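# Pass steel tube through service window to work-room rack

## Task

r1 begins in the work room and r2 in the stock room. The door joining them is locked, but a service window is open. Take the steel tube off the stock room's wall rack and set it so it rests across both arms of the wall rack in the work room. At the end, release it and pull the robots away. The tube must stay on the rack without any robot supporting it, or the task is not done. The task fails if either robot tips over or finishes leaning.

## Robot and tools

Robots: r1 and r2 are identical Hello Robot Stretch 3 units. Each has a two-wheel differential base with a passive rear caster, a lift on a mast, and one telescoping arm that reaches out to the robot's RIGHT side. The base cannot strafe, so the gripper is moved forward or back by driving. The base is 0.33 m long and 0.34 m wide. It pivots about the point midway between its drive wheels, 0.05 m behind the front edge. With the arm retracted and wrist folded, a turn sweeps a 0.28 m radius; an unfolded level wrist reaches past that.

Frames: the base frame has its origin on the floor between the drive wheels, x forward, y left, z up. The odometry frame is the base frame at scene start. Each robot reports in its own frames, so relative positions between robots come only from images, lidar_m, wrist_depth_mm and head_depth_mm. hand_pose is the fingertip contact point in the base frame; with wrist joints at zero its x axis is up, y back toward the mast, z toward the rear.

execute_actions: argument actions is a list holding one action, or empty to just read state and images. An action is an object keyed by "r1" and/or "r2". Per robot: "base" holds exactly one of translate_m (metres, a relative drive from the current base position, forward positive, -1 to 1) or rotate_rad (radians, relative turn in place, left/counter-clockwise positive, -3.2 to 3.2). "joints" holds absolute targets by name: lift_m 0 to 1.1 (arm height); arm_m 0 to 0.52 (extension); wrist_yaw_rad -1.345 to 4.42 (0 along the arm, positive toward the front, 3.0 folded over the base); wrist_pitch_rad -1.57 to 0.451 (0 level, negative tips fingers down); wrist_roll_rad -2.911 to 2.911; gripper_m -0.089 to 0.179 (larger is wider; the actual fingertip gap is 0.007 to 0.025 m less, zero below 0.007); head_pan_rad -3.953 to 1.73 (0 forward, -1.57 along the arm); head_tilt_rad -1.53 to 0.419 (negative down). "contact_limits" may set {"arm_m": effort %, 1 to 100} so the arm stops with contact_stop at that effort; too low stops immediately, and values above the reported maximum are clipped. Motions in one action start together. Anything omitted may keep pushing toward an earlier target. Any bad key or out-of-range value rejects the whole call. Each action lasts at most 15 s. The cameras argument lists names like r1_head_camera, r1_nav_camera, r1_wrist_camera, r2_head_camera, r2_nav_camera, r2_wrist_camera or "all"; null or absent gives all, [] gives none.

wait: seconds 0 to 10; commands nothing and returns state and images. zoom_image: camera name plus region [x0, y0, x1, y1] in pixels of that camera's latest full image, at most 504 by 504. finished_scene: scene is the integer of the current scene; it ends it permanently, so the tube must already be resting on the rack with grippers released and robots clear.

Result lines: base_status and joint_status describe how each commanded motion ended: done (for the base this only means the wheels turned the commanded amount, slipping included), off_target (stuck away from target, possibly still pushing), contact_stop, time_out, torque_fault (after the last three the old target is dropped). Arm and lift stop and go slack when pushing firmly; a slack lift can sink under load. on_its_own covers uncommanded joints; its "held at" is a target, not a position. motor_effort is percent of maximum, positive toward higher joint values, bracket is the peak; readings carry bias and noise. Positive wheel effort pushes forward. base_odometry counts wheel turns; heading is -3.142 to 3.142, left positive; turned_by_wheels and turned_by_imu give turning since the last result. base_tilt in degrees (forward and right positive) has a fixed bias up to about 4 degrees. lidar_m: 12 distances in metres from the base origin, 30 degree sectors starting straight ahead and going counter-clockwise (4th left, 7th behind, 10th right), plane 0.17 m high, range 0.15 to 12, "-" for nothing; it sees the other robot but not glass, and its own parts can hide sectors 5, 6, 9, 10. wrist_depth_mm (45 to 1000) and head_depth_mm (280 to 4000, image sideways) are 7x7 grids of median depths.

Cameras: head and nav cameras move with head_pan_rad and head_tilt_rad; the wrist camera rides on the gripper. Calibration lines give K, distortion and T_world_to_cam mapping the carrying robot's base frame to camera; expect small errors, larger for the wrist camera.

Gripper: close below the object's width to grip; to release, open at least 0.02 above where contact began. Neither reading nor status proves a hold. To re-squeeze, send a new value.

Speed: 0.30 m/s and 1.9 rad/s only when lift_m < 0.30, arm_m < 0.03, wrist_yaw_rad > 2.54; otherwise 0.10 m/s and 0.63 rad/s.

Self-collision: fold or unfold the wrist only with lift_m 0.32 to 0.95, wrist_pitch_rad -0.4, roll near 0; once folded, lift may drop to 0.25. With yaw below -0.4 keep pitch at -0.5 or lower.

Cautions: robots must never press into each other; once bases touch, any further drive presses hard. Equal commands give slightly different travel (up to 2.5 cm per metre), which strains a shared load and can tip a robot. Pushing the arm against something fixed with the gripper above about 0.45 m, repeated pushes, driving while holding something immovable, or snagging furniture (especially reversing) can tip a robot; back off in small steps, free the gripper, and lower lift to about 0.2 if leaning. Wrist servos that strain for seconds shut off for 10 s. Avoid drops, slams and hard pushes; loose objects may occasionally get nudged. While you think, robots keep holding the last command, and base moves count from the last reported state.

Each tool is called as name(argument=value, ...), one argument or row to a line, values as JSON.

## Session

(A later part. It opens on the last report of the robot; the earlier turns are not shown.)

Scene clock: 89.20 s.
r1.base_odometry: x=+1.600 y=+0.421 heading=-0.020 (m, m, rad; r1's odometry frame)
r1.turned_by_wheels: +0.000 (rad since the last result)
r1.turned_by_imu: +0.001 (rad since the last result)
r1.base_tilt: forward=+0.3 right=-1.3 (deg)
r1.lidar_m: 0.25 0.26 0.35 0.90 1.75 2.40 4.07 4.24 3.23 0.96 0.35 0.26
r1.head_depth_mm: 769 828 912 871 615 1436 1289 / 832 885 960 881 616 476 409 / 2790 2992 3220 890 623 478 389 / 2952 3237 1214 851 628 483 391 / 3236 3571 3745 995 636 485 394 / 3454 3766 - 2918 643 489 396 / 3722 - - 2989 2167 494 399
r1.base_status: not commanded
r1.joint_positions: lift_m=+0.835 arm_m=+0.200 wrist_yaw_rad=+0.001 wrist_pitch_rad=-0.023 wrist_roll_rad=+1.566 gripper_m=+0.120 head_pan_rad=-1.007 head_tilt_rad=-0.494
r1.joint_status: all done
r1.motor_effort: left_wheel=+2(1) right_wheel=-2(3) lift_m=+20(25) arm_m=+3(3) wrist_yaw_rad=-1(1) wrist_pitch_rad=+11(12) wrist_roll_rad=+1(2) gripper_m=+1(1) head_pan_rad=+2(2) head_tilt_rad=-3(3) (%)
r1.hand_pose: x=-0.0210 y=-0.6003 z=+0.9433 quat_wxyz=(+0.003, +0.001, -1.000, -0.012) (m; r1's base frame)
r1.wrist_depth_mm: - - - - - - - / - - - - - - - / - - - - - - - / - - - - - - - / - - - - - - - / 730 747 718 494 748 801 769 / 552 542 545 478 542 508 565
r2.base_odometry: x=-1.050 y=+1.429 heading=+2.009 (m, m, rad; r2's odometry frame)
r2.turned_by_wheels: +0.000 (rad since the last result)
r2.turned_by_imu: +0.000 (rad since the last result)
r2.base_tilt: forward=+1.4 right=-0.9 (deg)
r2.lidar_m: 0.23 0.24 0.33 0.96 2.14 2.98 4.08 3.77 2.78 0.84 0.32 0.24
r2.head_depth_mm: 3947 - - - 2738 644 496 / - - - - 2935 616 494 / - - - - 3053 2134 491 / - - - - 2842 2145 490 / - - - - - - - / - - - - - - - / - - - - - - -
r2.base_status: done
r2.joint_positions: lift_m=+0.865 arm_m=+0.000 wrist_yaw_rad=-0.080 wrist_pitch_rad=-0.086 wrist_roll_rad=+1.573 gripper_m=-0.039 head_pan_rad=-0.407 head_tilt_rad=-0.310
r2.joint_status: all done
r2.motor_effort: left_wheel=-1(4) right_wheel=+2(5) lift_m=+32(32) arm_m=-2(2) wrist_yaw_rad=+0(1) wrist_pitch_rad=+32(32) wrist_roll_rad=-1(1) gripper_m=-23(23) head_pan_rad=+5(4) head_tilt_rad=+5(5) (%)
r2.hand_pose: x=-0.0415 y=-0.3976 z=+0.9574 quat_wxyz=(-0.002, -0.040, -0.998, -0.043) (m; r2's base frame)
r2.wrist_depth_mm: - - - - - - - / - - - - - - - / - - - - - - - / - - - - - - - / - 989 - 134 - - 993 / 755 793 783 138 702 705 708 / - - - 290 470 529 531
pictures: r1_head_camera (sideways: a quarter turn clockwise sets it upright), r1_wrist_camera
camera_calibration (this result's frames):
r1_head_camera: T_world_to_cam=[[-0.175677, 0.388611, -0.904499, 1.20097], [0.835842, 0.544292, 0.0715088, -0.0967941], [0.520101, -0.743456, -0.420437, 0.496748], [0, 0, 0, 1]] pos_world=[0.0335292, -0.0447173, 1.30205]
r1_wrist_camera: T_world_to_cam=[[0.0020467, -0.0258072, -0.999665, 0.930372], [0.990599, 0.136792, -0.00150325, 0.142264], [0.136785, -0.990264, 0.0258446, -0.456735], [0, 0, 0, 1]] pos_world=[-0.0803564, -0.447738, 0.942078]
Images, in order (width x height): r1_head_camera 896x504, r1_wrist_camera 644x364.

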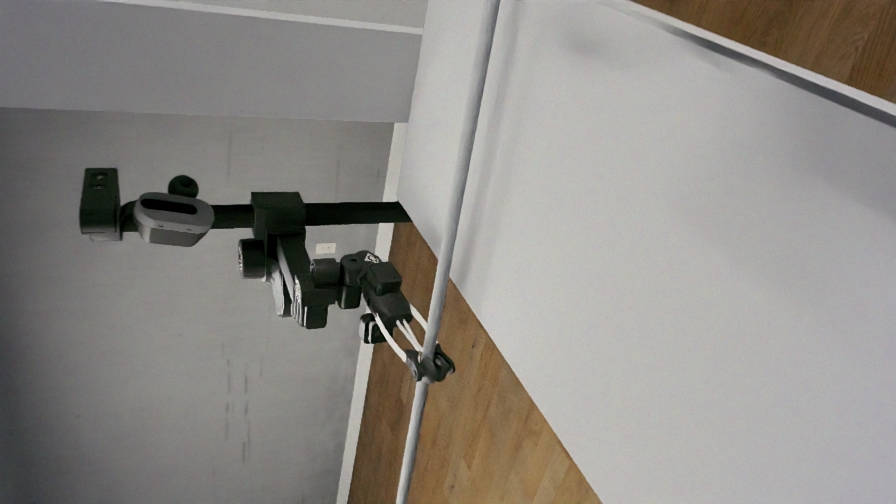

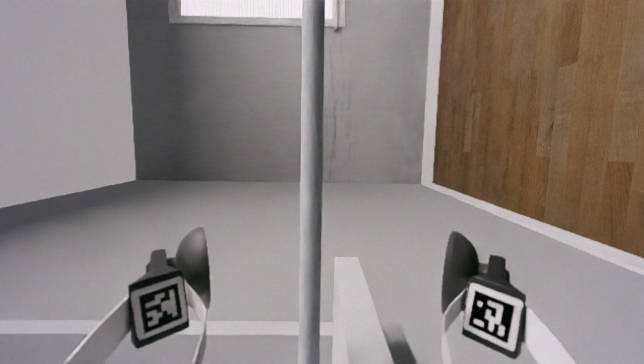

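execute_actions(
  actions=[
    {"r2":{"joints":{"lift_m":0.848}},"r1":{"joints":{"lift_m":0.83,"arm_m":0.33}}},
  ],
  cameras=["r1_wrist_camera"],
)

execute_actions(
  actions=[
    {"r1":{"joints":{"gripper_m":-0.035}}},
  ],
  cameras=["r1_wrist_camera"],
)

Scene clock: 91.57 s.
r1.base_odometry: x=+1.600 y=+0.421 heading=-0.020 (m, m, rad; r1's odometry frame)
r1.turned_by_wheels: +0.000 (rad since the last result)
r1.turned_by_imu: +0.001 (rad since the last result)
r1.base_tilt: forward=+0.4 right=-1.2 (deg)
r1.lidar_m: 0.25 0.26 0.35 0.90 1.75 2.40 4.09 4.25 3.23 0.95 0.35 0.26
r1.head_depth_mm: 770 830 911 871 613 1429 1286 / 828 883 960 878 617 475 408 / 2803 2942 3231 894 622 478 389 / 2986 3279 1234 903 629 482 391 / 3227 3491 3788 970 635 486 394 / 3519 3736 - 2889 642 490 396 / 3651 - - 2929 2164 493 398
r1.base_status: not commanded
r1.joint_positions: lift_m=+0.830 arm_m=+0.330 wrist_yaw_rad=+0.001 wrist_pitch_rad=-0.023 wrist_roll_rad=+1.566 gripper_m=+0.120 head_pan_rad=-1.007 head_tilt_rad=-0.494
r1.joint_status: all done
r1.motor_effort: left_wheel=+2(2) right_wheel=-2(2) lift_m=+17(18) arm_m=+3(1) wrist_yaw_rad=-1(1) wrist_pitch_rad=+11(12) wrist_roll_rad=+1(1) gripper_m=+1(1) head_pan_rad=+3(3) head_tilt_rad=-3(2) (%)
r1.hand_pose: x=-0.0210 y=-0.7303 z=+0.9386 quat_wxyz=(+0.003, +0.001, -1.000, -0.012) (m; r1's base frame)
r1.wrist_depth_mm: - - - - - - - / - - - - - - - / - - - - - - - / - - - - - - - / - - - 893 - - - / 727 746 733 656 750 795 766 / 545 513 539 279 553 504 563
r2.base_odometry: x=-1.050 y=+1.429 heading=+2.009 (m, m, rad; r2's odometry frame)
r2.turned_by_wheels: +0.000 (rad since the last result)
r2.turned_by_imu: +0.000 (rad since the last result)
r2.base_tilt: forward=+1.3 right=-1.0 (deg)
r2.lidar_m: 0.23 0.24 0.33 0.96 2.15 2.98 4.08 3.75 2.77 0.84 0.32 0.24
r2.head_depth_mm: 3915 - - - 796 643 496 / - - - - 2765 625 494 / - - - - 2835 754 492 / - - - - 2892 2142 491 / - - - - - - - / - - - - - - - / - - - - - - -
r2.base_status: not commanded
r2.joint_positions: lift_m=+0.848 arm_m=+0.000 wrist_yaw_rad=-0.080 wrist_pitch_rad=-0.086 wrist_roll_rad=+1.573 gripper_m=-0.039 head_pan_rad=-0.407 head_tilt_rad=-0.310
r2.joint_status: all done
r2.motor_effort: left_wheel=-1(2) right_wheel=+2(2) lift_m=+32(30) arm_m=-2(2) wrist_yaw_rad=+0(0) wrist_pitch_rad=+32(32) wrist_roll_rad=-1(1) gripper_m=-23(23) head_pan_rad=+4(4) head_tilt_rad=+5(3) (%)
r2.hand_pose: x=-0.0415 y=-0.3976 z=+0.9404 quat_wxyz=(-0.002, -0.040, -0.998, -0.043) (m; r2's base frame)
r2.wrist_depth_mm: - - - - - - - / - - - - - - - / - - - - - - - / - - - - - - - / 979 - - 134 - - - / 757 777 810 137 698 706 714 / - - - 290 525 532 522
pictures: r1_wrist_camera
camera_calibration (this result's frames):
r1_wrist_camera: T_world_to_cam=[[0.00208276, -0.0259292, -0.999662, 0.922192], [0.990611, 0.136706, -0.00148198, 0.15998], [0.136698, -0.990272, 0.0259705, -0.585475], [0, 0, 0, 1]] pos_world=[-0.080365, -0.577738, 0.937322]
Images, in order (width x height): r1_wrist_camera 644x364.

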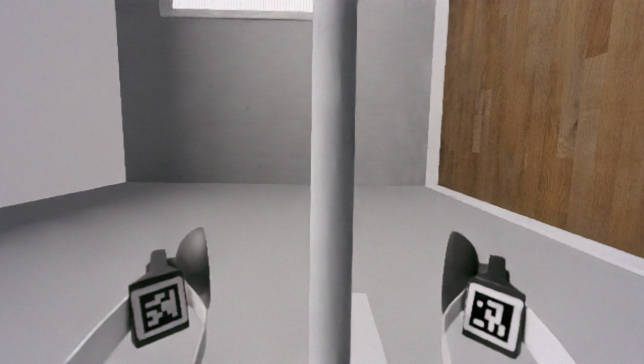

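Scene clock: 93.60 s.
r1.base_odometry: x=+1.600 y=+0.421 heading=-0.020 (m, m, rad; r1's odometry frame)
r1.turned_by_wheels: +0.000 (rad since the last result)
r1.turned_by_imu: +0.001 (rad since the last result)
r1.base_tilt: forward=+0.3 right=-1.1 (deg)
r1.lidar_m: 0.25 0.26 0.35 0.90 1.75 2.40 4.09 4.26 3.21 0.95 0.35 0.26
r1.head_depth_mm: 773 829 913 868 613 1435 1277 / 830 889 958 880 615 475 409 / 2770 2925 3250 894 623 478 389 / 2990 3222 1234 898 628 482 392 / 3167 3460 3804 968 636 486 393 / 3430 3721 - 2904 641 490 396 / 3701 - - 2932 2167 493 398
r1.base_status: not commanded
r1.joint_positions: lift_m=+0.830 arm_m=+0.330 wrist_yaw_rad=+0.001 wrist_pitch_rad=-0.022 wrist_roll_rad=+1.566 gripper_m=-0.034 head_pan_rad=-1.007 head_tilt_rad=-0.494
r1.joint_status: all done
r1.motor_effort: left_wheel=+2(2) right_wheel=-2(3) lift_m=+17(17) arm_m=+3(4) wrist_yaw_rad=-1(1) wrist_pitch_rad=+11(11) wrist_roll_rad=+1(2) gripper_m=-17(93) head_pan_rad=+3(3) head_tilt_rad=-3(4) (%)
r1.hand_pose: x=-0.0210 y=-0.7304 z=+0.9388 quat_wxyz=(+0.003, +0.001, -1.000, -0.011) (m; r1's base frame)
r1.wrist_depth_mm: - - - 124 - - - / - - - 125 - - - / - - - 128 - - - / - - - - - - - / - - - 125 - - - / 727 710 724 125 729 757 771 / 545 541 526 128 521 551 560
r2.base_odometry: x=-1.050 y=+1.429 heading=+2.009 (m, m, rad; r2's odometry frame)
r2.turned_by_wheels: +0.000 (rad since the last result)
r2.turned_by_imu: +0.000 (rad since the last result)
r2.base_tilt: forward=+1.3 right=-0.9 (deg)
r2.lidar_m: 0.23 0.24 0.33 0.96 2.15 2.98 4.07 3.79 2.77 0.84 0.32 0.24
r2.head_depth_mm: 3925 - - - 797 643 496 / - - - - 2591 620 494 / - - - - 3044 2059 491 / - - - - 2875 2141 490 / - - - - - - - / - - - - - - - / - - - - - - -
r2.base_status: not commanded
r2.joint_positions: lift_m=+0.848 arm_m=+0.000 wrist_yaw_rad=-0.080 wrist_pitch_rad=-0.086 wrist_roll_rad=+1.573 gripper_m=-0.039 head_pan_rad=-0.407 head_tilt_rad=-0.310
r2.joint_status: not commanded
r2.motor_effort: left_wheel=-2(1) right_wheel=+2(2) lift_m=+32(32) arm_m=-2(2) wrist_yaw_rad=+0(0) wrist_pitch_rad=+32(33) wrist_roll_rad=-1(1) gripper_m=-22(23) head_pan_rad=+4(4) head_tilt_rad=+4(4) (%)
r2.hand_pose: x=-0.0415 y=-0.3976 z=+0.9402 quat_wxyz=(-0.002, -0.040, -0.998, -0.044) (m; r2's base frame)
r2.wrist_depth_mm: - - - - - - - / - - - - - - - / - - - - - - - / - - - - - - - / - - - 134 - - - / 747 753 798 138 698 715 712 / - - - 292 512 517 525
pictures: r1_wrist_camera
camera_calibration (this result's frames):
r1_wrist_camera: T_world_to_cam=[[0.00213643, -0.0268547, -0.999637, 0.921728], [0.990613, 0.136689, -0.00155493, 0.160046], [0.136681, -0.99025, 0.0268946, -0.586377], [0, 0, 0, 1]] pos_world=[-0.0803662, -0.577783, 0.937413]
Images, in order (width x height): r1_wrist_camera 644x364.

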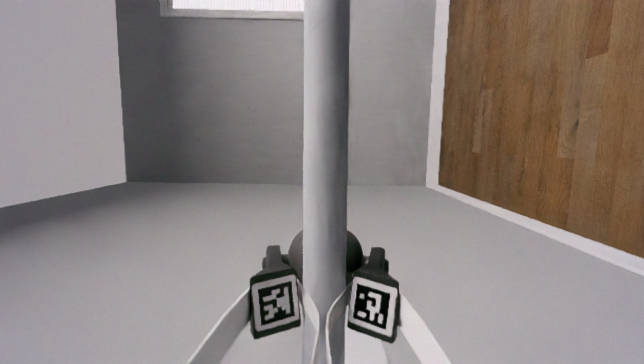

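Too deep.

execute_actions(
  actions=[
    {"r1":{"joints":{"gripper_m":0.08}},"r2":{"joints":{"lift_m":0.842}}},
  ],
  cameras=[],
)

execute_actions(
  actions=[
    {"r1":{"joints":{"arm_m":0.311,"lift_m":0.825}}},
  ],
  cameras=[],
)

execute_actions(
  actions=[
    {"r1":{"joints":{"gripper_m":-0.035}}},
  ],
  cameras=["r1_wrist_camera"],
)

Scene clock: 95.63 s.
r1.base_odometry: x=+1.600 y=+0.421 heading=-0.020 (m, m, rad; r1's odometry frame)
r1.turned_by_wheels: +0.000 (rad since the last result)
r1.turned_by_imu: +0.001 (rad since the last result)
r1.base_tilt: forward=+0.3 right=-1.2 (deg)
r1.lidar_m: 0.25 0.26 0.35 0.90 1.74 2.39 4.08 4.24 3.23 0.95 0.35 0.26
r1.head_depth_mm: 772 828 911 869 612 1435 1292 / 831 883 959 879 618 475 408 / 2807 2973 3252 889 624 478 389 / 2987 3274 1240 906 630 483 391 / 3212 3482 3819 974 635 487 394 / 3422 3774 - 2874 642 489 396 / 3748 - - 3095 2167 494 398
r1.base_status: not commanded
r1.joint_positions: lift_m=+0.830 arm_m=+0.330 wrist_yaw_rad=+0.001 wrist_pitch_rad=-0.022 wrist_roll_rad=+1.566 gripper_m=+0.080 head_pan_rad=-1.007 head_tilt_rad=-0.494
r1.joint_status: all done
r1.motor_effort: left_wheel=+2(2) right_wheel=-2(3) lift_m=+17(17) arm_m=+3(3) wrist_yaw_rad=-1(1) wrist_pitch_rad=+11(11) wrist_roll_rad=+2(2) gripper_m=+1(83) head_pan_rad=+3(3) head_tilt_rad=-3(4) (%)
r1.hand_pose: x=-0.0210 y=-0.7304 z=+0.9388 quat_wxyz=(+0.003, +0.001, -1.000, -0.011) (m; r1's base frame)
r1.wrist_depth_mm: - - - - - - - / - - - - - - - / - - - - - - - / - - - - - - - / - - - 974 - - - / 709 718 733 649 749 776 762 / 536 533 535 501 529 563 563
r2.base_odometry: x=-1.050 y=+1.429 heading=+2.009 (m, m, rad; r2's odometry frame)
r2.turned_by_wheels: +0.000 (rad since the last result)
r2.turned_by_imu: +0.000 (rad since the last result)
r2.base_tilt: forward=+1.4 right=-0.9 (deg)
r2.lidar_m: 0.23 0.24 0.33 0.96 2.15 2.98 4.08 3.78 2.78 0.84 0.32 0.24
r2.head_depth_mm: 3896 - - - 795 644 496 / - - - - 847 635 494 / - - - - 2886 751 493 / - - - - 2861 2134 491 / - - - - - - - / - - - - - - - / - - - - - - -
r2.base_status: not commanded
r2.joint_positions: lift_m=+0.842 arm_m=+0.000 wrist_yaw_rad=-0.080 wrist_pitch_rad=-0.086 wrist_roll_rad=+1.573 gripper_m=-0.039 head_pan_rad=-0.407 head_tilt_rad=-0.310
r2.joint_status: all done
r2.motor_effort: left_wheel=-1(1) right_wheel=+2(2) lift_m=+31(33) arm_m=-1(1) wrist_yaw_rad=+0(0) wrist_pitch_rad=+32(33) wrist_roll_rad=-1(1) gripper_m=-23(23) head_pan_rad=+4(4) head_tilt_rad=+3(4) (%)
r2.hand_pose: x=-0.0415 y=-0.3976 z=+0.9342 quat_wxyz=(-0.002, -0.040, -0.998, -0.044) (m; r2's base frame)
r2.wrist_depth_mm: - - - - - - - / - - - - - - - / - - - - - - - / - - - - - - - / - 989 - 134 - - 959 / 760 790 800 138 696 709 716 / - - - 292 516 524 529
pictures: none
No camera images: the call's "cameras" was empty. Leave "cameras" out to get every camera's image.

Scene clock: 96.67 s.
r1.base_odometry: x=+1.600 y=+0.421 heading=-0.020 (m, m, rad; r1's odometry frame)
r1.turned_by_wheels: +0.000 (rad since the last result)
r1.turned_by_imu: +0.000 (rad since the last result)
r1.base_tilt: forward=+0.3 right=-1.2 (deg)
r1.lidar_m: 0.25 0.26 0.35 0.90 1.75 2.40 4.07 4.24 3.22 0.95 0.35 0.26
r1.head_depth_mm: 774 830 911 870 614 1442 1284 / 828 884 959 882 617 476 409 / 2827 2958 3250 889 624 479 389 / 2970 3264 1243 905 630 481 391 / 3160 3469 3808 974 637 486 393 / 3444 3762 - 2880 642 489 396 / 3723 - - 3121 2168 493 398
r1.base_status: not commanded
r1.joint_positions: lift_m=+0.825 arm_m=+0.311 wrist_yaw_rad=+0.001 wrist_pitch_rad=-0.022 wrist_roll_rad=+1.566 gripper_m=+0.080 head_pan_rad=-1.007 head_tilt_rad=-0.494
r1.joint_status: all done
r1.motor_effort: left_wheel=+2(2) right_wheel=-2(3) lift_m=+17(21) arm_m=-3(2) wrist_yaw_rad=-1(1) wrist_pitch_rad=+11(11) wrist_roll_rad=+1(1) gripper_m=+1(1) head_pan_rad=+3(2) head_tilt_rad=-2(4) (%)
r1.hand_pose: x=-0.0210 y=-0.7119 z=+0.9338 quat_wxyz=(+0.003, +0.001, -1.000, -0.011) (m; r1's base frame)
r1.wrist_depth_mm: - - - - - - - / - - - - - - - / - - - - - - - / - - - - - - - / - - - 948 - - - / 717 730 744 642 755 772 773 / 531 546 523 309 522 556 553
r2.base_odometry: x=-1.050 y=+1.429 heading=+2.009 (m, m, rad; r2's odometry frame)
r2.turned_by_wheels: +0.000 (rad since the last result)
r2.turned_by_imu: +0.000 (rad since the last result)
r2.base_tilt: forward=+1.3 right=-0.9 (deg)
r2.lidar_m: 0.23 0.24 0.33 0.96 2.15 2.98 4.07 3.76 2.78 0.84 0.32 0.24
r2.head_depth_mm: 3898 - - - 812 644 497 / - - - - 2725 634 493 / - - - - 3040 753 492 / - - - - 2842 2125 490 / - - - - - - - / - - - - - - - / - - - - - - -
r2.base_status: not commanded
r2.joint_positions: lift_m=+0.842 arm_m=+0.000 wrist_yaw_rad=-0.080 wrist_pitch_rad=-0.086 wrist_roll_rad=+1.573 gripper_m=-0.039 head_pan_rad=-0.407 head_tilt_rad=-0.310
r2.joint_status: not commanded
r2.motor_effort: left_wheel=-1(1) right_wheel=+2(2) lift_m=+32(32) arm_m=-1(2) wrist_yaw_rad=+0(0) wrist_pitch_rad=+32(33) wrist_roll_rad=-1(1) gripper_m=-22(22) head_pan_rad=+5(4) head_tilt_rad=+4(4) (%)
r2.hand_pose: x=-0.0415 y=-0.3976 z=+0.9342 quat_wxyz=(-0.002, -0.040, -0.998, -0.044) (m; r2's base frame)
r2.wrist_depth_mm: - - - - - - - / - - - - - - - / - - - - - - - / - - - - - - - / 986 980 - 133 - - - / 770 768 795 137 682 704 714 / - - - 295 528 524 533
pictures: none
No camera images: the call's "cameras" was empty. Leave "cameras" out to get every camera's image.

Scene clock: 98.30 s.
r1.base_odometry: x=+1.600 y=+0.421 heading=-0.020 (m, m, rad; r1's odometry frame)
r1.turned_by_wheels: +0.000 (rad since the last result)
r1.turned_by_imu: +0.000 (rad since the last result)
r1.base_tilt: forward=+0.3 right=-1.2 (deg)
r1.lidar_m: 0.25 0.26 0.35 0.90 1.75 2.39 4.08 4.24 3.22 0.95 0.35 0.26
r1.head_depth_mm: 774 827 910 869 611 1433 1293 / 830 887 959 878 617 476 408 / 2814 2988 3253 888 623 478 389 / 3018 3268 1240 907 631 483 391 / 3264 3498 3807 971 636 486 393 / 3444 3753 - 2874 640 490 396 / 3750 - - 3145 2182 495 400
r1.base_status: not commanded
r1.joint_positions: lift_m=+0.825 arm_m=+0.311 wrist_yaw_rad=+0.001 wrist_pitch_rad=-0.021 wrist_roll_rad=+1.566 gripper_m=-0.034 head_pan_rad=-1.007 head_tilt_rad=-0.494
r1.joint_status: all done
r1.motor_effort: left_wheel=+2(2) right_wheel=-3(3) lift_m=+17(17) arm_m=-3(3) wrist_yaw_rad=+0(1) wrist_pitch_rad=+10(11) wrist_roll_rad=+1(2) gripper_m=-20(98) head_pan_rad=+3(2) head_tilt_rad=-3(3) (%)
r1.hand_pose: x=-0.0212 y=-0.7119 z=+0.9340 quat_wxyz=(+0.003, +0.000, -1.000, -0.011) (m; r1's base frame)
r1.wrist_depth_mm: - - - - - - - / - - - - - - - / - - - - - - - / - - - - - - - / - - - 148 - - - / 747 738 714 145 758 774 750 / 538 542 534 292 514 565 566
r2.base_odometry: x=-1.050 y=+1.429 heading=+2.009 (m, m, rad; r2's odometry frame)
r2.turned_by_wheels: +0.000 (rad since the last result)
r2.turned_by_imu: +0.000 (rad since the last result)
r2.base_tilt: forward=+1.4 right=-1.0 (deg)
r2.lidar_m: 0.23 0.24 0.33 0.96 2.14 2.98 4.07 3.76 2.78 0.84 0.32 0.24
r2.head_depth_mm: 3978 - - - 809 643 495 / - - - - 2781 630 494 / - - - - 3071 2074 494 / - - - - 2824 2142 490 / - - - - - - - / - - - - - - - / - - - - - - -
r2.base_status: not commanded
r2.joint_positions: lift_m=+0.842 arm_m=+0.000 wrist_yaw_rad=-0.080 wrist_pitch_rad=-0.087 wrist_roll_rad=+1.573 gripper_m=-0.039 head_pan_rad=-0.407 head_tilt_rad=-0.310
r2.joint_status: not commanded
r2.on_its_own: wrist_pitch_rad is at rest, and its effort (+33) is outside its rest range (-20 to +32)
r2.motor_effort: left_wheel=-2(2) right_wheel=+2(2) lift_m=+31(32) arm_m=-2(2) wrist_yaw_rad=+0(0) wrist_pitch_rad=+33(33) wrist_roll_rad=-1(1) gripper_m=-23(23) head_pan_rad=+4(5) head_tilt_rad=+4(4) (%)
r2.hand_pose: x=-0.0415 y=-0.3975 z=+0.9340 quat_wxyz=(-0.002, -0.040, -0.998, -0.044) (m; r2's base frame)
r2.wrist_depth_mm: - - - - - - - / - - - - - - - / - - - - - - - / - - - - - - - / 967 998 - 134 - - 974 / 773 783 798 138 705 718 703 / - - - 293 514 524 525
pictures: r1_wrist_camera
camera_calibration (this result's frames):
r1_wrist_camera: T_world_to_cam=[[0.0021969, -0.027468, -0.99962, 0.916931], [0.990682, 0.136189, -0.00156502, 0.157299], [0.136181, -0.990302, 0.0275112, -0.568584], [0, 0, 0, 1]] pos_world=[-0.0804175, -0.559306, 0.932471]
Images, in order (width x height): r1_wrist_camera 644x364.

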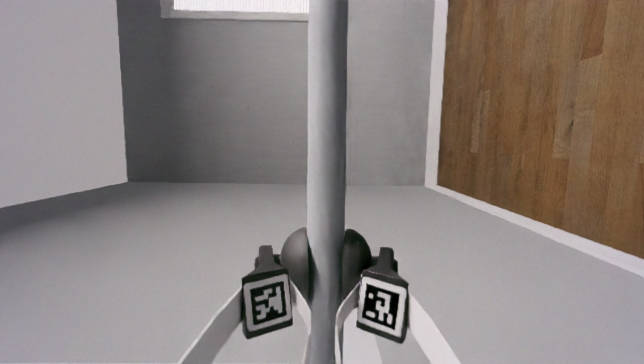

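execute_actions(
  actions=[
    {"r2":{"joints":{"gripper_m":0.13,"lift_m":0.828}}},
  ],
  cameras=[],
)

execute_actions(
  actions=[
    {"r1":{"base":{"translate_m":-0.64}}},
  ],
  cameras=["r1_wrist_camera","r2_wrist_camera"],
)

Scene clock: 100.60 s.
r1.base_odometry: x=+1.600 y=+0.421 heading=-0.020 (m, m, rad; r1's odometry frame)
r1.turned_by_wheels: +0.000 (rad since the last result)
r1.turned_by_imu: +0.001 (rad since the last result)
r1.base_tilt: forward=+0.3 right=-1.2 (deg)
r1.lidar_m: 0.25 0.26 0.35 0.90 1.75 2.40 4.09 4.23 3.22 0.95 0.35 0.26
r1.head_depth_mm: 770 832 912 868 612 1433 1283 / 831 885 958 885 617 475 409 / 2802 2969 3249 889 623 479 389 / 2962 3252 1236 909 630 483 391 / 3220 3498 3768 978 635 487 394 / 3478 3762 - 2904 641 490 396 / 3697 - - 2997 2139 494 399
r1.base_status: not commanded
r1.joint_positions: lift_m=+0.825 arm_m=+0.311 wrist_yaw_rad=+0.002 wrist_pitch_rad=-0.010 wrist_roll_rad=+1.566 gripper_m=-0.034 head_pan_rad=-1.007 head_tilt_rad=-0.494
r1.joint_status: not commanded
r1.motor_effort: left_wheel=+2(2) right_wheel=-2(2) lift_m=+17(17) arm_m=-2(3) wrist_yaw_rad=-1(1) wrist_pitch_rad=+5(11) wrist_roll_rad=+1(1) gripper_m=-20(21) head_pan_rad=+3(3) head_tilt_rad=-3(3) (%)
r1.hand_pose: x=-0.0209 y=-0.7122 z=+0.9369 quat_wxyz=(+0.003, +0.001, -1.000, -0.005) (m; r1's base frame)
r1.wrist_depth_mm: - - - - - - - / - - - - - - - / - - - - - - - / - - - - - - - / - - - 147 - - - / 723 722 727 147 734 746 760 / 535 549 514 294 525 554 576
r2.base_odometry: x=-1.050 y=+1.429 heading=+2.009 (m, m, rad; r2's odometry frame)
r2.turned_by_wheels: +0.000 (rad since the last result)
r2.turned_by_imu: +0.000 (rad since the last result)
r2.base_tilt: forward=+1.3 right=-1.0 (deg)
r2.lidar_m: 0.23 0.24 0.33 0.96 2.14 2.98 4.06 3.80 2.77 0.84 0.32 0.24
r2.head_depth_mm: 3954 - - - 808 645 495 / - - - - 2879 627 494 / - - - - 3067 2043 492 / - - - - 2835 2116 491 / - - - - - - - / - - - - - - - / - - - - - - -
r2.base_status: not commanded
r2.joint_positions: lift_m=+0.828 arm_m=+0.000 wrist_yaw_rad=-0.080 wrist_pitch_rad=-0.023 wrist_roll_rad=+1.573 gripper_m=+0.130 head_pan_rad=-0.407 head_tilt_rad=-0.310
r2.joint_status: all done
r2.motor_effort: left_wheel=-1(1) right_wheel=+2(2) lift_m=+29(28) arm_m=-1(2) wrist_yaw_rad=+0(1) wrist_pitch_rad=+9(33) wrist_roll_rad=-1(2) gripper_m=+1(81) head_pan_rad=+4(4) head_tilt_rad=+4(5) (%)
r2.hand_pose: x=-0.0417 y=-0.3999 z=+0.9365 quat_wxyz=(-0.001, -0.040, -0.999, -0.012) (m; r2's base frame)
r2.wrist_depth_mm: - - - - - - - / - - - - - - - / - - - - - - - / - - - - - - - / 965 - - 671 - - - / 771 - 819 146 700 - 722 / - - - 279 515 536 537
pictures: none
No camera images: the call's "cameras" was empty. Leave "cameras" out to get every camera's image.

Scene clock: 108.00 s.
r1.base_odometry: x=+0.961 y=+0.433 heading=-0.020 (m, m, rad; r1's odometry frame)
r1.turned_by_wheels: +0.000 (rad since the last result)
r1.turned_by_imu: +0.003 (rad since the last result)
r1.base_tilt: forward=+0.3 right=-1.2 (deg)
r1.lidar_m: 0.89 0.93 1.24 1.68 1.75 2.40 3.44 3.58 3.22 3.10 1.25 0.92
r1.head_depth_mm: 2452 2640 2883 2911 2049 1584 1279 / 1970 2150 2393 2532 2057 1588 1293 / 1605 1727 1864 2033 2033 1604 1306 / 1364 1442 1545 1639 1817 1614 1314 / 1180 1246 1317 1369 1493 1528 1308 / 1066 1154 1262 1163 1276 1360 1328 / 3693 1512 1551 1012 1118 1177 1228
r1.base_status: done
r1.joint_positions: lift_m=+0.825 arm_m=+0.311 wrist_yaw_rad=+0.010 wrist_pitch_rad=-0.036 wrist_roll_rad=+1.568 gripper_m=-0.034 head_pan_rad=-1.007 head_tilt_rad=-0.494
r1.joint_status: not commanded
r1.motor_effort: left_wheel=+5(5) right_wheel=-7(15) lift_m=+17(18) arm_m=-2(3) wrist_yaw_rad=-7(12) wrist_pitch_rad=+18(18) wrist_roll_rad=+1(1) gripper_m=-20(21) head_pan_rad=+3(3) head_tilt_rad=-2(4) (%)
r1.hand_pose: x=-0.0187 y=-0.7114 z=+0.9301 quat_wxyz=(+0.002, +0.005, -1.000, -0.019) (m; r1's base frame)
r1.wrist_depth_mm: - - - - - - - / - - - - - - - / - - - - - - - / - - - - - - - / - - - - - - - / - - - 146 - - - / - - - - - - -
r2.base_odometry: x=-1.050 y=+1.429 heading=+2.009 (m, m, rad; r2's odometry frame)
r2.turned_by_wheels: +0.000 (rad since the last result)
r2.turned_by_imu: +0.000 (rad since the last result)
r2.base_tilt: forward=+1.3 right=-0.9 (deg)
r2.lidar_m: 0.23 0.24 0.33 0.96 2.15 2.98 4.07 3.76 2.77 0.84 0.32 0.24
r2.head_depth_mm: 3901 - - - 2918 646 496 / - - - - 3043 644 495 / - - - - 3044 2141 491 / - - - - 2884 2156 491 / - - - - - - - / - - - - - - - / - - - - - - -
r2.base_status: not commanded
r2.joint_positions: lift_m=+0.828 arm_m=+0.000 wrist_yaw_rad=-0.080 wrist_pitch_rad=-0.023 wrist_roll_rad=+1.573 gripper_m=+0.130 head_pan_rad=-0.407 head_tilt_rad=-0.310
r2.joint_status: not commanded
r2.motor_effort: left_wheel=-1(1) right_wheel=+2(2) lift_m=+28(29) arm_m=-2(2) wrist_yaw_rad=+0(0) wrist_pitch_rad=+9(9) wrist_roll_rad=-1(1) gripper_m=+1(1) head_pan_rad=+4(4) head_tilt_rad=+5(4) (%)
r2.hand_pose: x=-0.0417 y=-0.3999 z=+0.9365 quat_wxyz=(-0.001, -0.040, -0.999, -0.012) (m; r2's base frame)
r2.wrist_depth_mm: - - - - - - - / - - - - - - - / - - - - - - - / - - - - - - - / 935 - - 834 - - - / 798 - 787 367 676 - 718 / - - - 279 520 525 541
pictures: r1_wrist_camera, r2_wrist_camera
camera_calibration (this result's frames):
r1_wrist_camera: T_world_to_cam=[[0.00413754, -0.0124968, -0.999913, 0.924054], [0.989343, 0.145584, 0.0022743, 0.157899], [0.145543, -0.989267, 0.012966, -0.553881], [0, 0, 0, 1]] pos_world=[-0.0794261, -0.559376, 0.930797]
r2_wrist_camera: T_world_to_cam=[[-0.0236748, 0.0121394, -0.999646, 0.939558], [0.989236, 0.144716, -0.0216709, 0.143631], [0.144402, -0.989399, -0.0154349, -0.205318], [0, 0, 0, 1]] pos_world=[-0.0901933, -0.235332, 0.939169]
Images, in order (width x height): r1_wrist_camera 644x364, r2_wrist_camera 644x364.

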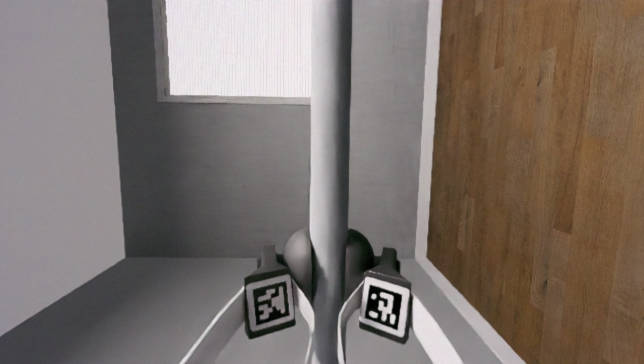

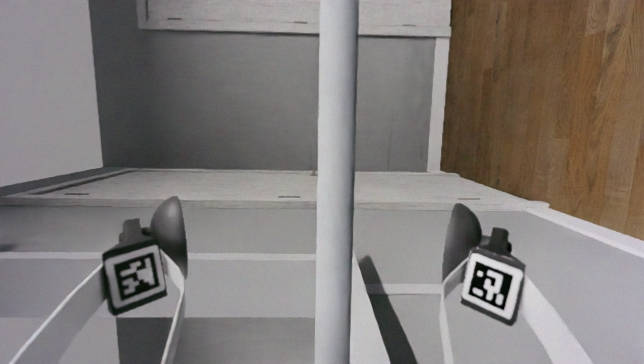

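execute_actions(
  actions=[
    {"r2":{"joints":{"gripper_m":-0.035,"lift_m":0.822,"arm_m":0.008}}},
  ],
  cameras=["r2_wrist_camera"],
)

Scene clock: 110.30 s.
r1.base_odometry: x=+0.961 y=+0.433 heading=-0.020 (m, m, rad; r1's odometry frame)
r1.turned_by_wheels: +0.000 (rad since the last result)
r1.turned_by_imu: +0.001 (rad since the last result)
r1.base_tilt: forward=+0.3 right=-1.2 (deg)
r1.lidar_m: 0.89 0.92 1.24 1.68 1.75 2.40 3.45 3.59 3.24 3.10 1.26 0.92
r1.head_depth_mm: 2488 2661 2922 2861 2059 1567 1290 / 1947 2137 2372 2541 2071 1593 1290 / 1615 1736 1897 2018 2007 1595 1296 / 1358 1447 1565 1636 1812 1625 1305 / 1172 1238 1318 1367 1504 1519 1321 / 1069 1153 1258 1158 1281 1351 1321 / 3623 1508 1587 1017 1116 1177 1236
r1.base_status: not commanded
r1.joint_positions: lift_m=+0.825 arm_m=+0.311 wrist_yaw_rad=+0.007 wrist_pitch_rad=-0.041 wrist_roll_rad=+1.569 gripper_m=-0.034 head_pan_rad=-1.007 head_tilt_rad=-0.494
r1.joint_status: not commanded
r1.motor_effort: left_wheel=+4(4) right_wheel=-6(6) lift_m=+18(18) arm_m=-2(3) wrist_yaw_rad=-4(7) wrist_pitch_rad=+21(22) wrist_roll_rad=+0(1) gripper_m=-21(21) head_pan_rad=+3(3) head_tilt_rad=-3(3) (%)
r1.hand_pose: x=-0.0197 y=-0.7112 z=+0.9288 quat_wxyz=(+0.001, +0.003, -1.000, -0.021) (m; r1's base frame)
r1.wrist_depth_mm: - - - - - - - / - - - - - - - / - - - - - - - / - - - - - - - / - - - 149 - - - / - - - 146 - - - / - - - - - - -
r2.base_odometry: x=-1.050 y=+1.429 heading=+2.009 (m, m, rad; r2's odometry frame)
r2.turned_by_wheels: +0.000 (rad since the last result)
r2.turned_by_imu: +0.000 (rad since the last result)
r2.base_tilt: forward=+1.4 right=-0.9 (deg)
r2.lidar_m: 0.23 0.24 0.33 0.96 2.14 2.99 4.08 3.77 2.77 0.84 0.32 0.24
r2.head_depth_mm: 3995 - - - 2887 644 494 / - - - - 3083 644 495 / - - - - 3088 2146 492 / - - - 3963 2882 2147 491 / - - - - - - - / - - - - - - - / - - - - - - -
r2.base_status: not commanded
r2.joint_positions: lift_m=+0.822 arm_m=+0.008 wrist_yaw_rad=-0.078 wrist_pitch_rad=-0.027 wrist_roll_rad=+1.573 gripper_m=-0.034 head_pan_rad=-0.407 head_tilt_rad=-0.310
r2.joint_status: all done
r2.motor_effort: left_wheel=-1(2) right_wheel=+2(2) lift_m=+26(26) arm_m=+3(4) wrist_yaw_rad=-1(1) wrist_pitch_rad=+10(12) wrist_roll_rad=-1(1) gripper_m=-20(93) head_pan_rad=+4(4) head_tilt_rad=+5(4) (%)
r2.hand_pose: x=-0.0413 y=-0.4075 z=+0.9297 quat_wxyz=(-0.001, -0.039, -0.999, -0.014) (m; r2's base frame)
r2.wrist_depth_mm: - - - - - - - / - - - - - - - / - - - - - - - / - - - - - - - / 965 - - 150 - - - / 778 783 801 154 702 710 709 / - - - 258 518 524 529
pictures: r2_wrist_camera
camera_calibration (this result's frames):
r2_wrist_camera: T_world_to_cam=[[-0.0234248, 0.0156223, -0.999604, 0.934231], [0.989, 0.146433, -0.0208877, 0.144112], [0.146049, -0.989097, -0.0188807, -0.209567], [0, 0, 0, 1]] pos_world=[-0.0900358, -0.24298, 0.932914]
Images, in order (width x height): r2_wrist_camera 644x364.

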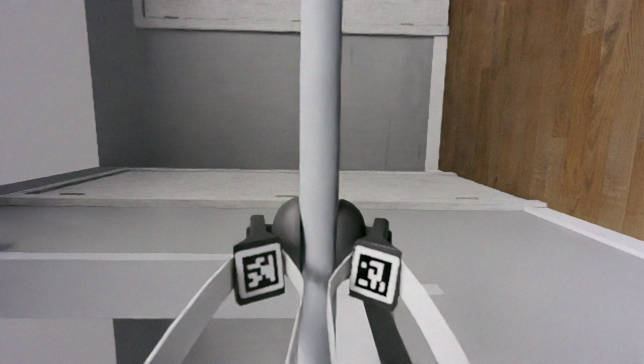

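execute_actions(
  actions=[
    {"r1":{"joints":{"gripper_m":0.1}}},
  ],
  cameras=[],
)

execute_actions(
  actions=[
    {"r1":{"base":{"translate_m":0.66},"joints":{"lift_m":0.82}}},
  ],
  cameras=["r1_wrist_camera"],
)

execute_actions(
  actions=[
    {"r1":{"joints":{"gripper_m":-0.04}}},
  ],
  cameras=["r1_wrist_camera"],
)

Scene clock: 112.33 s.
r1.base_odometry: x=+0.961 y=+0.433 heading=-0.020 (m, m, rad; r1's odometry frame)
r1.turned_by_wheels: +0.000 (rad since the last result)
r1.turned_by_imu: +0.000 (rad since the last result)
r1.base_tilt: forward=+0.3 right=-1.3 (deg)
r1.lidar_m: 0.89 0.92 1.24 1.68 1.75 2.39 3.44 3.58 3.21 3.09 1.26 0.92
r1.head_depth_mm: 2453 2629 2913 2904 2037 1587 1293 / 1960 2161 2387 2579 2059 1589 1296 / 1605 1738 1896 2002 2027 1596 1303 / 1365 1457 1555 1643 1799 1614 1305 / 1179 1241 1322 1371 1502 1530 1309 / 1073 1152 1257 1160 1282 1354 1317 / 3664 1512 1580 1017 1119 1168 1226
r1.base_status: not commanded
r1.joint_positions: lift_m=+0.825 arm_m=+0.311 wrist_yaw_rad=+0.002 wrist_pitch_rad=-0.025 wrist_roll_rad=+1.569 gripper_m=+0.100 head_pan_rad=-1.007 head_tilt_rad=-0.494
r1.joint_status: all done
r1.motor_effort: left_wheel=+3(4) right_wheel=-3(6) lift_m=+18(18) arm_m=-2(2) wrist_yaw_rad=-2(4) wrist_pitch_rad=+12(21) wrist_roll_rad=+0(0) gripper_m=+1(84) head_pan_rad=+3(3) head_tilt_rad=-2(3) (%)
r1.hand_pose: x=-0.0207 y=-0.7118 z=+0.9331 quat_wxyz=(+0.001, +0.001, -1.000, -0.013) (m; r1's base frame)
r1.wrist_depth_mm: - - - - - - - / - - - - - - - / - - - - - - - / - - - - - - - / - - - - - - - / - - - - - - - / - - - - - - -
r2.base_odometry: x=-1.050 y=+1.429 heading=+2.009 (m, m, rad; r2's odometry frame)
r2.turned_by_wheels: +0.000 (rad since the last result)
r2.turned_by_imu: +0.000 (rad since the last result)
r2.base_tilt: forward=+1.3 right=-1.0 (deg)
r2.lidar_m: 0.23 0.24 0.33 0.96 2.15 2.98 4.07 3.77 2.78 0.84 0.32 0.24
r2.head_depth_mm: 3865 - - - 2924 643 496 / - - - - 3100 644 494 / - - - - 3062 2162 493 / - - - - 2882 2137 491 / - - - - - - - / - - - - - - - / - - - - - - -
r2.base_status: not commanded
r2.joint_positions: lift_m=+0.822 arm_m=+0.008 wrist_yaw_rad=-0.077 wrist_pitch_rad=-0.010 wrist_roll_rad=+1.570 gripper_m=-0.034 head_pan_rad=-0.407 head_tilt_rad=-0.310
r2.joint_status: not commanded
r2.motor_effort: left_wheel=-1(1) right_wheel=+1(1) lift_m=+26(26) arm_m=+3(3) wrist_yaw_rad=-2(3) wrist_pitch_rad=+4(10) wrist_roll_rad=+0(1) gripper_m=-19(20) head_pan_rad=+5(5) head_tilt_rad=+5(5) (%)
r2.hand_pose: x=-0.0410 y=-0.4080 z=+0.9339 quat_wxyz=(+0.001, -0.038, -0.999, -0.005) (m; r2's base frame)
r2.wrist_depth_mm: - - - - - - - / - - - - - - - / - - - - - - - / - - - - - - - / 953 - - 150 - - - / 793 821 791 153 700 704 711 / - - - 257 521 530 540
pictures: none
No camera images: the call's "cameras" was empty. Leave "cameras" out to get every camera's image.

Scene clock: 120.43 s.
r1.base_odometry: x=+1.620 y=+0.420 heading=-0.020 (m, m, rad; r1's odometry frame)
r1.turned_by_wheels: +0.000 (rad since the last result)
r1.turned_by_imu: +0.002 (rad since the last result)
r1.base_tilt: forward=+0.3 right=-1.2 (deg)
r1.lidar_m: 0.23 0.24 0.33 0.84 1.74 2.40 4.11 4.28 3.21 0.89 0.32 0.24
r1.head_depth_mm: 771 827 890 868 608 490 1218 / 2669 2860 3039 880 618 475 387 / 2780 2944 3188 894 625 479 389 / 3009 3230 1235 905 630 482 391 / 3251 3517 3860 976 636 486 394 / 3406 3760 - 2893 642 490 396 / 3747 - - 3045 2175 493 398
r1.base_status: done
r1.joint_positions: lift_m=+0.820 arm_m=+0.311 wrist_yaw_rad=+0.002 wrist_pitch_rad=-0.024 wrist_roll_rad=+1.569 gripper_m=+0.100 head_pan_rad=-1.007 head_tilt_rad=-0.494
r1.joint_status: all done
r1.motor_effort: left_wheel=+2(5) right_wheel=-2(3) lift_m=+17(14) arm_m=-1(3) wrist_yaw_rad=-2(1) wrist_pitch_rad=+12(12) wrist_roll_rad=+0(0) gripper_m=+1(1) head_pan_rad=+3(3) head_tilt_rad=-3(4) (%)
r1.hand_pose: x=-0.0208 y=-0.7118 z=+0.9283 quat_wxyz=(+0.001, +0.001, -1.000, -0.012) (m; r1's base frame)
r1.wrist_depth_mm: - - - 107 - - - / - - - 109 - - - / - - - 112 - - - / - - - - - - - / - - - 849 - - - / 699 684 692 116 692 727 721 / 509 483 514 116 505 530 535
r2.base_odometry: x=-1.050 y=+1.429 heading=+2.009 (m, m, rad; r2's odometry frame)
r2.turned_by_wheels: +0.000 (rad since the last result)
r2.turned_by_imu: +0.000 (rad since the last result)
r2.base_tilt: forward=+1.3 right=-0.9 (deg)
r2.lidar_m: 0.23 0.24 0.33 0.96 2.15 2.98 4.07 3.75 2.77 0.84 0.32 0.24
r2.head_depth_mm: 3977 - - - 808 642 496 / - - - - 3034 642 494 / - - - - 3043 2056 492 / - - - - 2839 2135 491 / - - - - - - - / - - - - - - - / - - - - - - -
r2.base_status: not commanded
r2.joint_positions: lift_m=+0.822 arm_m=+0.008 wrist_yaw_rad=-0.077 wrist_pitch_rad=-0.010 wrist_roll_rad=+1.570 gripper_m=-0.034 head_pan_rad=-0.407 head_tilt_rad=-0.310
r2.joint_status: not commanded
r2.motor_effort: left_wheel=-1(2) right_wheel=+1(1) lift_m=+26(26) arm_m=+3(3) wrist_yaw_rad=-2(2) wrist_pitch_rad=+4(4) wrist_roll_rad=+0(0) gripper_m=-19(19) head_pan_rad=+5(4) head_tilt_rad=+4(5) (%)
r2.hand_pose: x=-0.0410 y=-0.4080 z=+0.9339 quat_wxyz=(+0.001, -0.038, -0.999, -0.005) (m; r2's base frame)
r2.wrist_depth_mm: - - - - - - - / - - - - - - - / - - - - - - - / - - - - - - - / 996 951 - 150 - - - / 780 799 791 153 684 702 708 / - - - 256 514 530 544
pictures: r1_wrist_camera
camera_calibration (this result's frames):
r1_wrist_camera: T_world_to_cam=[[0.00476331, -0.0248695, -0.999679, 0.913231], [0.990504, 0.137474, 0.00129958, 0.155184], [0.137398, -0.990193, 0.0252882, -0.566207], [0, 0, 0, 1]] pos_world=[-0.0802648, -0.559277, 0.927055]
Images, in order (width x height): r1_wrist_camera 644x364.

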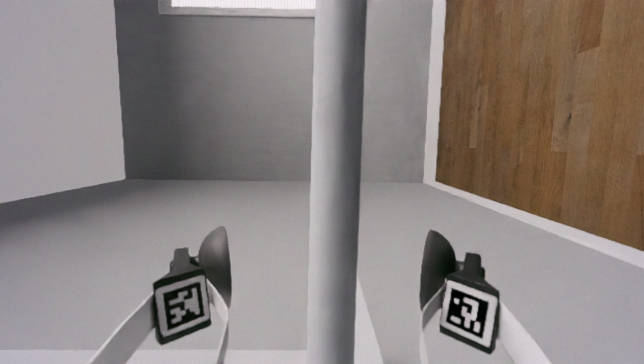

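Scene clock: 122.33 s.
r1.base_odometry: x=+1.620 y=+0.420 heading=-0.020 (m, m, rad; r1's odometry frame)
r1.turned_by_wheels: +0.000 (rad since the last result)
r1.turned_by_imu: +0.001 (rad since the last result)
r1.base_tilt: forward=+0.3 right=-1.2 (deg)
r1.lidar_m: 0.23 0.24 0.33 0.84 1.75 2.40 4.10 4.28 3.22 0.88 0.33 0.24
r1.head_depth_mm: 772 826 893 865 612 489 1224 / 2674 2856 3008 883 616 475 387 / 2794 2967 3197 894 623 479 388 / 3004 3260 1230 905 630 481 392 / 3184 3461 3825 977 635 485 394 / 3453 3766 - 2939 642 490 396 / 3682 - - 3114 2162 493 398
r1.base_status: not commanded
r1.joint_positions: lift_m=+0.820 arm_m=+0.311 wrist_yaw_rad=+0.002 wrist_pitch_rad=-0.032 wrist_roll_rad=+1.569 gripper_m=-0.039 head_pan_rad=-1.007 head_tilt_rad=-0.494
r1.joint_status: all done
r1.motor_effort: left_wheel=+2(2) right_wheel=-2(2) lift_m=+17(17) arm_m=-2(3) wrist_yaw_rad=-1(1) wrist_pitch_rad=+16(18) wrist_roll_rad=+0(0) gripper_m=-24(100) head_pan_rad=+3(2) head_tilt_rad=-3(2) (%)
r1.hand_pose: x=-0.0208 y=-0.7116 z=+0.9263 quat_wxyz=(+0.001, +0.001, -1.000, -0.016) (m; r1's base frame)
r1.wrist_depth_mm: - - - 111 - - - / - - - 111 - - - / - - - 111 - - - / - - - 112 - - - / - - - 112 - - - / 677 691 692 112 742 710 703 / 502 512 491 117 493 530 526
r2.base_odometry: x=-1.050 y=+1.429 heading=+2.009 (m, m, rad; r2's odometry frame)
r2.turned_by_wheels: +0.000 (rad since the last result)
r2.turned_by_imu: +0.000 (rad since the last result)
r2.base_tilt: forward=+1.4 right=-1.0 (deg)
r2.lidar_m: 0.23 0.24 0.33 0.96 2.15 2.98 4.07 3.76 2.77 0.84 0.32 0.24
r2.head_depth_mm: 3912 - - - 807 643 496 / - - - - 3072 644 494 / - - - - 3043 2053 492 / - - - - 2865 2137 491 / - - - - - - - / - - - - - - - / - - - - - - -
r2.base_status: not commanded
r2.joint_positions: lift_m=+0.822 arm_m=+0.008 wrist_yaw_rad=-0.077 wrist_pitch_rad=-0.010 wrist_roll_rad=+1.570 gripper_m=-0.034 head_pan_rad=-0.407 head_tilt_rad=-0.310
r2.joint_status: not commanded
r2.motor_effort: left_wheel=-2(1) right_wheel=+1(1) lift_m=+26(27) arm_m=+3(3) wrist_yaw_rad=-1(2) wrist_pitch_rad=+4(4) wrist_roll_rad=+0(0) gripper_m=-19(19) head_pan_rad=+3(4) head_tilt_rad=+5(4) (%)
r2.hand_pose: x=-0.0410 y=-0.4080 z=+0.9339 quat_wxyz=(+0.001, -0.038, -0.999, -0.005) (m; r2's base frame)
r2.wrist_depth_mm: - - - 146 - - - / - - - - - - - / - - - - - - - / - - - - - - - / 982 990 - 150 - - - / 822 787 804 153 695 701 714 / - - - 256 525 519 538
pictures: r1_wrist_camera
camera_calibration (this result's frames):
r1_wrist_camera: T_world_to_cam=[[0.00475145, -0.0169327, -0.999845, 0.916974], [0.990507, 0.137439, 0.0023795, 0.154133], [0.137378, -0.990365, 0.017425, -0.558745], [0, 0, 0, 1]] pos_world=[-0.0802674, -0.559019, 0.926202]
Images, in order (width x height): r1_wrist_camera 644x364.

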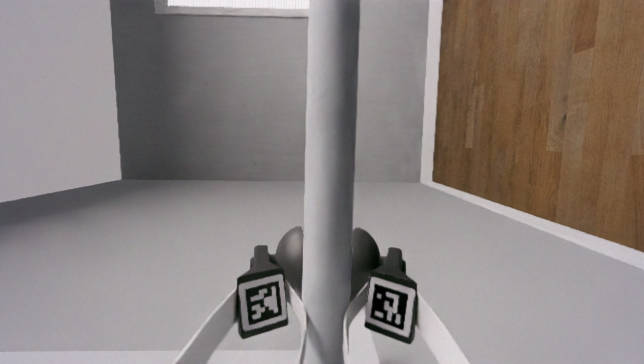

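execute_actions(
  actions=[
    {"r1":{"joints":{"gripper_m":0.08}}},
  ],
  cameras=[],
)

execute_actions(
  actions=[
    {"r1":{"joints":{"arm_m":0.281,"lift_m":0.816}}},
  ],
  cameras=[],
)

execute_actions(
  actions=[
    {"r1":{"joints":{"gripper_m":-0.04}}},
  ],
  cameras=["r1_wrist_camera"],
)

Scene clock: 124.20 s.
r1.base_odometry: x=+1.620 y=+0.420 heading=-0.020 (m, m, rad; r1's odometry frame)
r1.turned_by_wheels: +0.000 (rad since the last result)
r1.turned_by_imu: +0.000 (rad since the last result)
r1.base_tilt: forward=+0.3 right=-1.3 (deg)
r1.lidar_m: 0.23 0.24 0.33 0.84 1.75 2.40 4.11 4.29 3.23 0.89 0.32 0.24
r1.head_depth_mm: 774 830 891 869 611 490 1218 / 2636 2889 3058 878 617 474 387 / 2773 2957 3230 893 623 478 389 / 3025 3268 1230 904 631 483 391 / 3239 3454 3842 976 634 486 393 / 3421 3813 - 2908 641 490 396 / 3728 - - 3150 2172 493 399
r1.base_status: not commanded
r1.joint_positions: lift_m=+0.820 arm_m=+0.311 wrist_yaw_rad=+0.002 wrist_pitch_rad=-0.025 wrist_roll_rad=+1.569 gripper_m=+0.080 head_pan_rad=-1.007 head_tilt_rad=-0.494
r1.joint_status: all done
r1.motor_effort: left_wheel=+2(2) right_wheel=-3(2) lift_m=+17(18) arm_m=-2(2) wrist_yaw_rad=-2(1) wrist_pitch_rad=+12(16) wrist_roll_rad=+0(0) gripper_m=+1(83) head_pan_rad=+2(3) head_tilt_rad=-3(2) (%)
r1.hand_pose: x=-0.0208 y=-0.7118 z=+0.9281 quat_wxyz=(+0.001, +0.001, -1.000, -0.013) (m; r1's base frame)
r1.wrist_depth_mm: - - - 107 - - - / - - - 109 - - - / - - - 113 - - - / - - - - - - - / - - - 868 - - - / 678 696 693 116 706 709 697 / 509 506 497 116 493 522 524
r2.base_odometry: x=-1.050 y=+1.429 heading=+2.009 (m, m, rad; r2's odometry frame)
r2.turned_by_wheels: +0.000 (rad since the last result)
r2.turned_by_imu: +0.000 (rad since the last result)
r2.base_tilt: forward=+1.4 right=-1.0 (deg)
r2.lidar_m: 0.23 0.24 0.33 0.96 2.14 2.98 4.07 3.76 2.77 0.84 0.32 0.24
r2.head_depth_mm: 3970 - - - 810 644 497 / - - - - 3055 645 494 / - - - - 3057 2071 492 / - - - - 2850 2141 491 / - - - - - - - / - - - - - - - / - - - - - - -
r2.base_status: not commanded
r2.joint_positions: lift_m=+0.822 arm_m=+0.008 wrist_yaw_rad=-0.077 wrist_pitch_rad=-0.010 wrist_roll_rad=+1.570 gripper_m=-0.034 head_pan_rad=-0.407 head_tilt_rad=-0.310
r2.joint_status: not commanded
r2.motor_effort: left_wheel=-1(2) right_wheel=+1(1) lift_m=+26(26) arm_m=+3(3) wrist_yaw_rad=-2(2) wrist_pitch_rad=+4(4) wrist_roll_rad=+0(0) gripper_m=-19(19) head_pan_rad=+4(5) head_tilt_rad=+5(4) (%)
r2.hand_pose: x=-0.0410 y=-0.4080 z=+0.9340 quat_wxyz=(+0.001, -0.038, -0.999, -0.005) (m; r2's base frame)
r2.wrist_depth_mm: - - - - - - - / - - - - - - - / - - - - - - - / - - - - - - - / 958 960 - 150 - - - / 788 816 793 154 691 707 721 / - - - 258 523 530 537
pictures: none
No camera images: the call's "cameras" was empty. Leave "cameras" out to get every camera's image.

Scene clock: 125.40 s.
r1.base_odometry: x=+1.620 y=+0.420 heading=-0.020 (m, m, rad; r1's odometry frame)
r1.turned_by_wheels: +0.000 (rad since the last result)
r1.turned_by_imu: +0.000 (rad since the last result)
r1.base_tilt: forward=+0.3 right=-1.2 (deg)
r1.lidar_m: 0.23 0.24 0.33 0.84 1.75 2.39 4.11 4.27 3.23 0.89 0.32 0.24
r1.head_depth_mm: 770 826 892 867 613 490 1227 / 2656 2868 3056 882 616 475 387 / 2753 2953 3205 891 623 478 389 / 2999 3283 1239 907 628 483 391 / 3227 3513 3848 979 635 487 394 / 3414 3759 - 2900 642 490 397 / 3766 - - 3111 2175 494 398
r1.base_status: not commanded
r1.joint_positions: lift_m=+0.816 arm_m=+0.281 wrist_yaw_rad=+0.002 wrist_pitch_rad=-0.024 wrist_roll_rad=+1.569 gripper_m=+0.080 head_pan_rad=-1.007 head_tilt_rad=-0.494
r1.joint_status: all done
r1.motor_effort: left_wheel=+2(2) right_wheel=-2(3) lift_m=+17(18) arm_m=-3(7) wrist_yaw_rad=-2(2) wrist_pitch_rad=+12(12) wrist_roll_rad=+0(0) gripper_m=+1(1) head_pan_rad=+2(3) head_tilt_rad=-2(2) (%)
r1.hand_pose: x=-0.0209 y=-0.6818 z=+0.9243 quat_wxyz=(+0.001, +0.001, -1.000, -0.012) (m; r1's base frame)
r1.wrist_depth_mm: - - - - - - - / - - - - - - - / - - - - - - - / - - - - - - - / - - - 901 - - - / 672 716 689 351 690 719 720 / 485 495 479 257 487 528 524
r2.base_odometry: x=-1.050 y=+1.429 heading=+2.009 (m, m, rad; r2's odometry frame)
r2.turned_by_wheels: +0.000 (rad since the last result)
r2.turned_by_imu: +0.000 (rad since the last result)
r2.base_tilt: forward=+1.3 right=-0.9 (deg)
r2.lidar_m: 0.23 0.24 0.33 0.96 2.15 2.98 4.07 3.77 2.78 0.84 0.32 0.24
r2.head_depth_mm: 3948 - - - 845 643 495 / - - - - 3083 646 494 / - - - - 3091 2062 494 / - - - - 2894 2158 491 / - - - - - - - / - - - - - - - / - - - - - - -
r2.base_status: not commanded
r2.joint_positions: lift_m=+0.822 arm_m=+0.008 wrist_yaw_rad=-0.077 wrist_pitch_rad=-0.010 wrist_roll_rad=+1.570 gripper_m=-0.034 head_pan_rad=-0.407 head_tilt_rad=-0.310
r2.joint_status: not commanded
r2.motor_effort: left_wheel=-2(1) right_wheel=+2(1) lift_m=+26(26) arm_m=+3(2) wrist_yaw_rad=-2(2) wrist_pitch_rad=+4(4) wrist_roll_rad=+0(0) gripper_m=-19(19) head_pan_rad=+4(4) head_tilt_rad=+4(5) (%)
r2.hand_pose: x=-0.0410 y=-0.4080 z=+0.9340 quat_wxyz=(+0.001, -0.038, -0.999, -0.005) (m; r2's base frame)
r2.wrist_depth_mm: - - - - - - - / - - - - - - - / - - - - - - - / - - - - - - - / 962 954 - 150 - - - / 810 812 803 153 712 708 712 / - - - 256 514 520 540
pictures: none
No camera images: the call's "cameras" was empty. Leave "cameras" out to get every camera's image.

Scene clock: 127.10 s.
r1.base_odometry: x=+1.620 y=+0.420 heading=-0.020 (m, m, rad; r1's odometry frame)
r1.turned_by_wheels: +0.000 (rad since the last result)
r1.turned_by_imu: +0.000 (rad since the last result)
r1.base_tilt: forward=+0.3 right=-1.2 (deg)
r1.lidar_m: 0.23 0.24 0.33 0.83 1.75 2.40 4.11 4.28 3.23 0.89 0.32 0.24
r1.head_depth_mm: 769 826 892 868 611 490 1223 / 2639 2831 3030 879 616 475 387 / 2797 2980 3216 891 623 478 389 / 3032 3252 1232 905 629 482 391 / 3200 3525 3814 981 635 485 394 / 3418 3801 - 2922 642 490 396 / 3635 - - 3125 2171 495 399
r1.base_status: not commanded
r1.joint_positions: lift_m=+0.816 arm_m=+0.281 wrist_yaw_rad=+0.002 wrist_pitch_rad=-0.017 wrist_roll_rad=+1.572 gripper_m=-0.039 head_pan_rad=-1.007 head_tilt_rad=-0.494
r1.joint_status: all done
r1.motor_effort: left_wheel=+2(2) right_wheel=-2(2) lift_m=+17(17) arm_m=-3(2) wrist_yaw_rad=-1(1) wrist_pitch_rad=+8(12) wrist_roll_rad=-1(1) gripper_m=-21(97) head_pan_rad=+3(3) head_tilt_rad=-3(4) (%)
r1.hand_pose: x=-0.0209 y=-0.6820 z=+0.9261 quat_wxyz=(+0.000, +0.001, -1.000, -0.009) (m; r1's base frame)
r1.wrist_depth_mm: - - - - - - - / - - - - - - - / - - - 137 - - - / - - - - - - - / - - - 138 - - - / 677 701 686 137 696 690 733 / 500 490 486 274 493 519 519
r2.base_odometry: x=-1.050 y=+1.429 heading=+2.009 (m, m, rad; r2's odometry frame)
r2.turned_by_wheels: +0.000 (rad since the last result)
r2.turned_by_imu: +0.000 (rad since the last result)
r2.base_tilt: forward=+1.4 right=-0.9 (deg)
r2.lidar_m: 0.23 0.24 0.33 0.96 2.15 2.98 4.06 3.78 2.78 0.84 0.32 0.24
r2.head_depth_mm: 3899 - - - 847 643 496 / - - - - 3063 649 496 / - - - - 3020 2068 492 / - - - - 2849 2129 490 / - - - - - - - / - - - - - - - / - - - - - - -
r2.base_status: not commanded
r2.joint_positions: lift_m=+0.822 arm_m=+0.008 wrist_yaw_rad=-0.077 wrist_pitch_rad=-0.009 wrist_roll_rad=+1.569 gripper_m=-0.034 head_pan_rad=-0.407 head_tilt_rad=-0.310
r2.joint_status: not commanded
r2.motor_effort: left_wheel=-1(1) right_wheel=+1(1) lift_m=+26(26) arm_m=+3(3) wrist_yaw_rad=-2(2) wrist_pitch_rad=+4(4) wrist_roll_rad=+0(0) gripper_m=-19(19) head_pan_rad=+4(4) head_tilt_rad=+5(4) (%)
r2.hand_pose: x=-0.0411 y=-0.4080 z=+0.9340 quat_wxyz=(+0.001, -0.039, -0.999, -0.005) (m; r2's base frame)
r2.wrist_depth_mm: - - - - - - - / - - - - - - - / - - - - - - - / - - - - - - - / 969 - - 150 - - - / 791 820 819 154 719 708 723 / - - - 257 516 527 541
pictures: r1_wrist_camera
camera_calibration (this result's frames):
r1_wrist_camera: T_world_to_cam=[[0.00733269, -0.0317857, -0.999468, 0.906883], [0.990552, 0.13711, 0.00290683, 0.14944], [0.136944, -0.990046, 0.0324907, -0.543235], [0, 0, 0, 1]] pos_world=[-0.0802845, -0.529491, 0.923616]
Images, in order (width x height): r1_wrist_camera 644x364.

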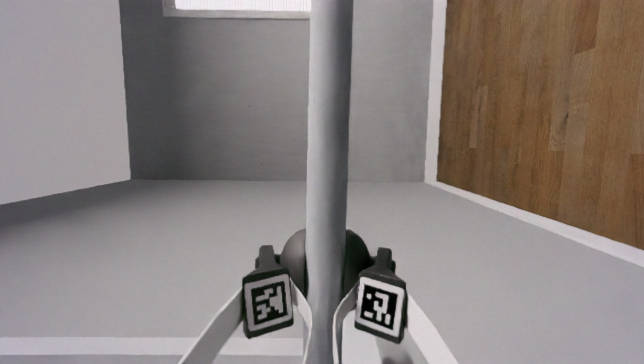

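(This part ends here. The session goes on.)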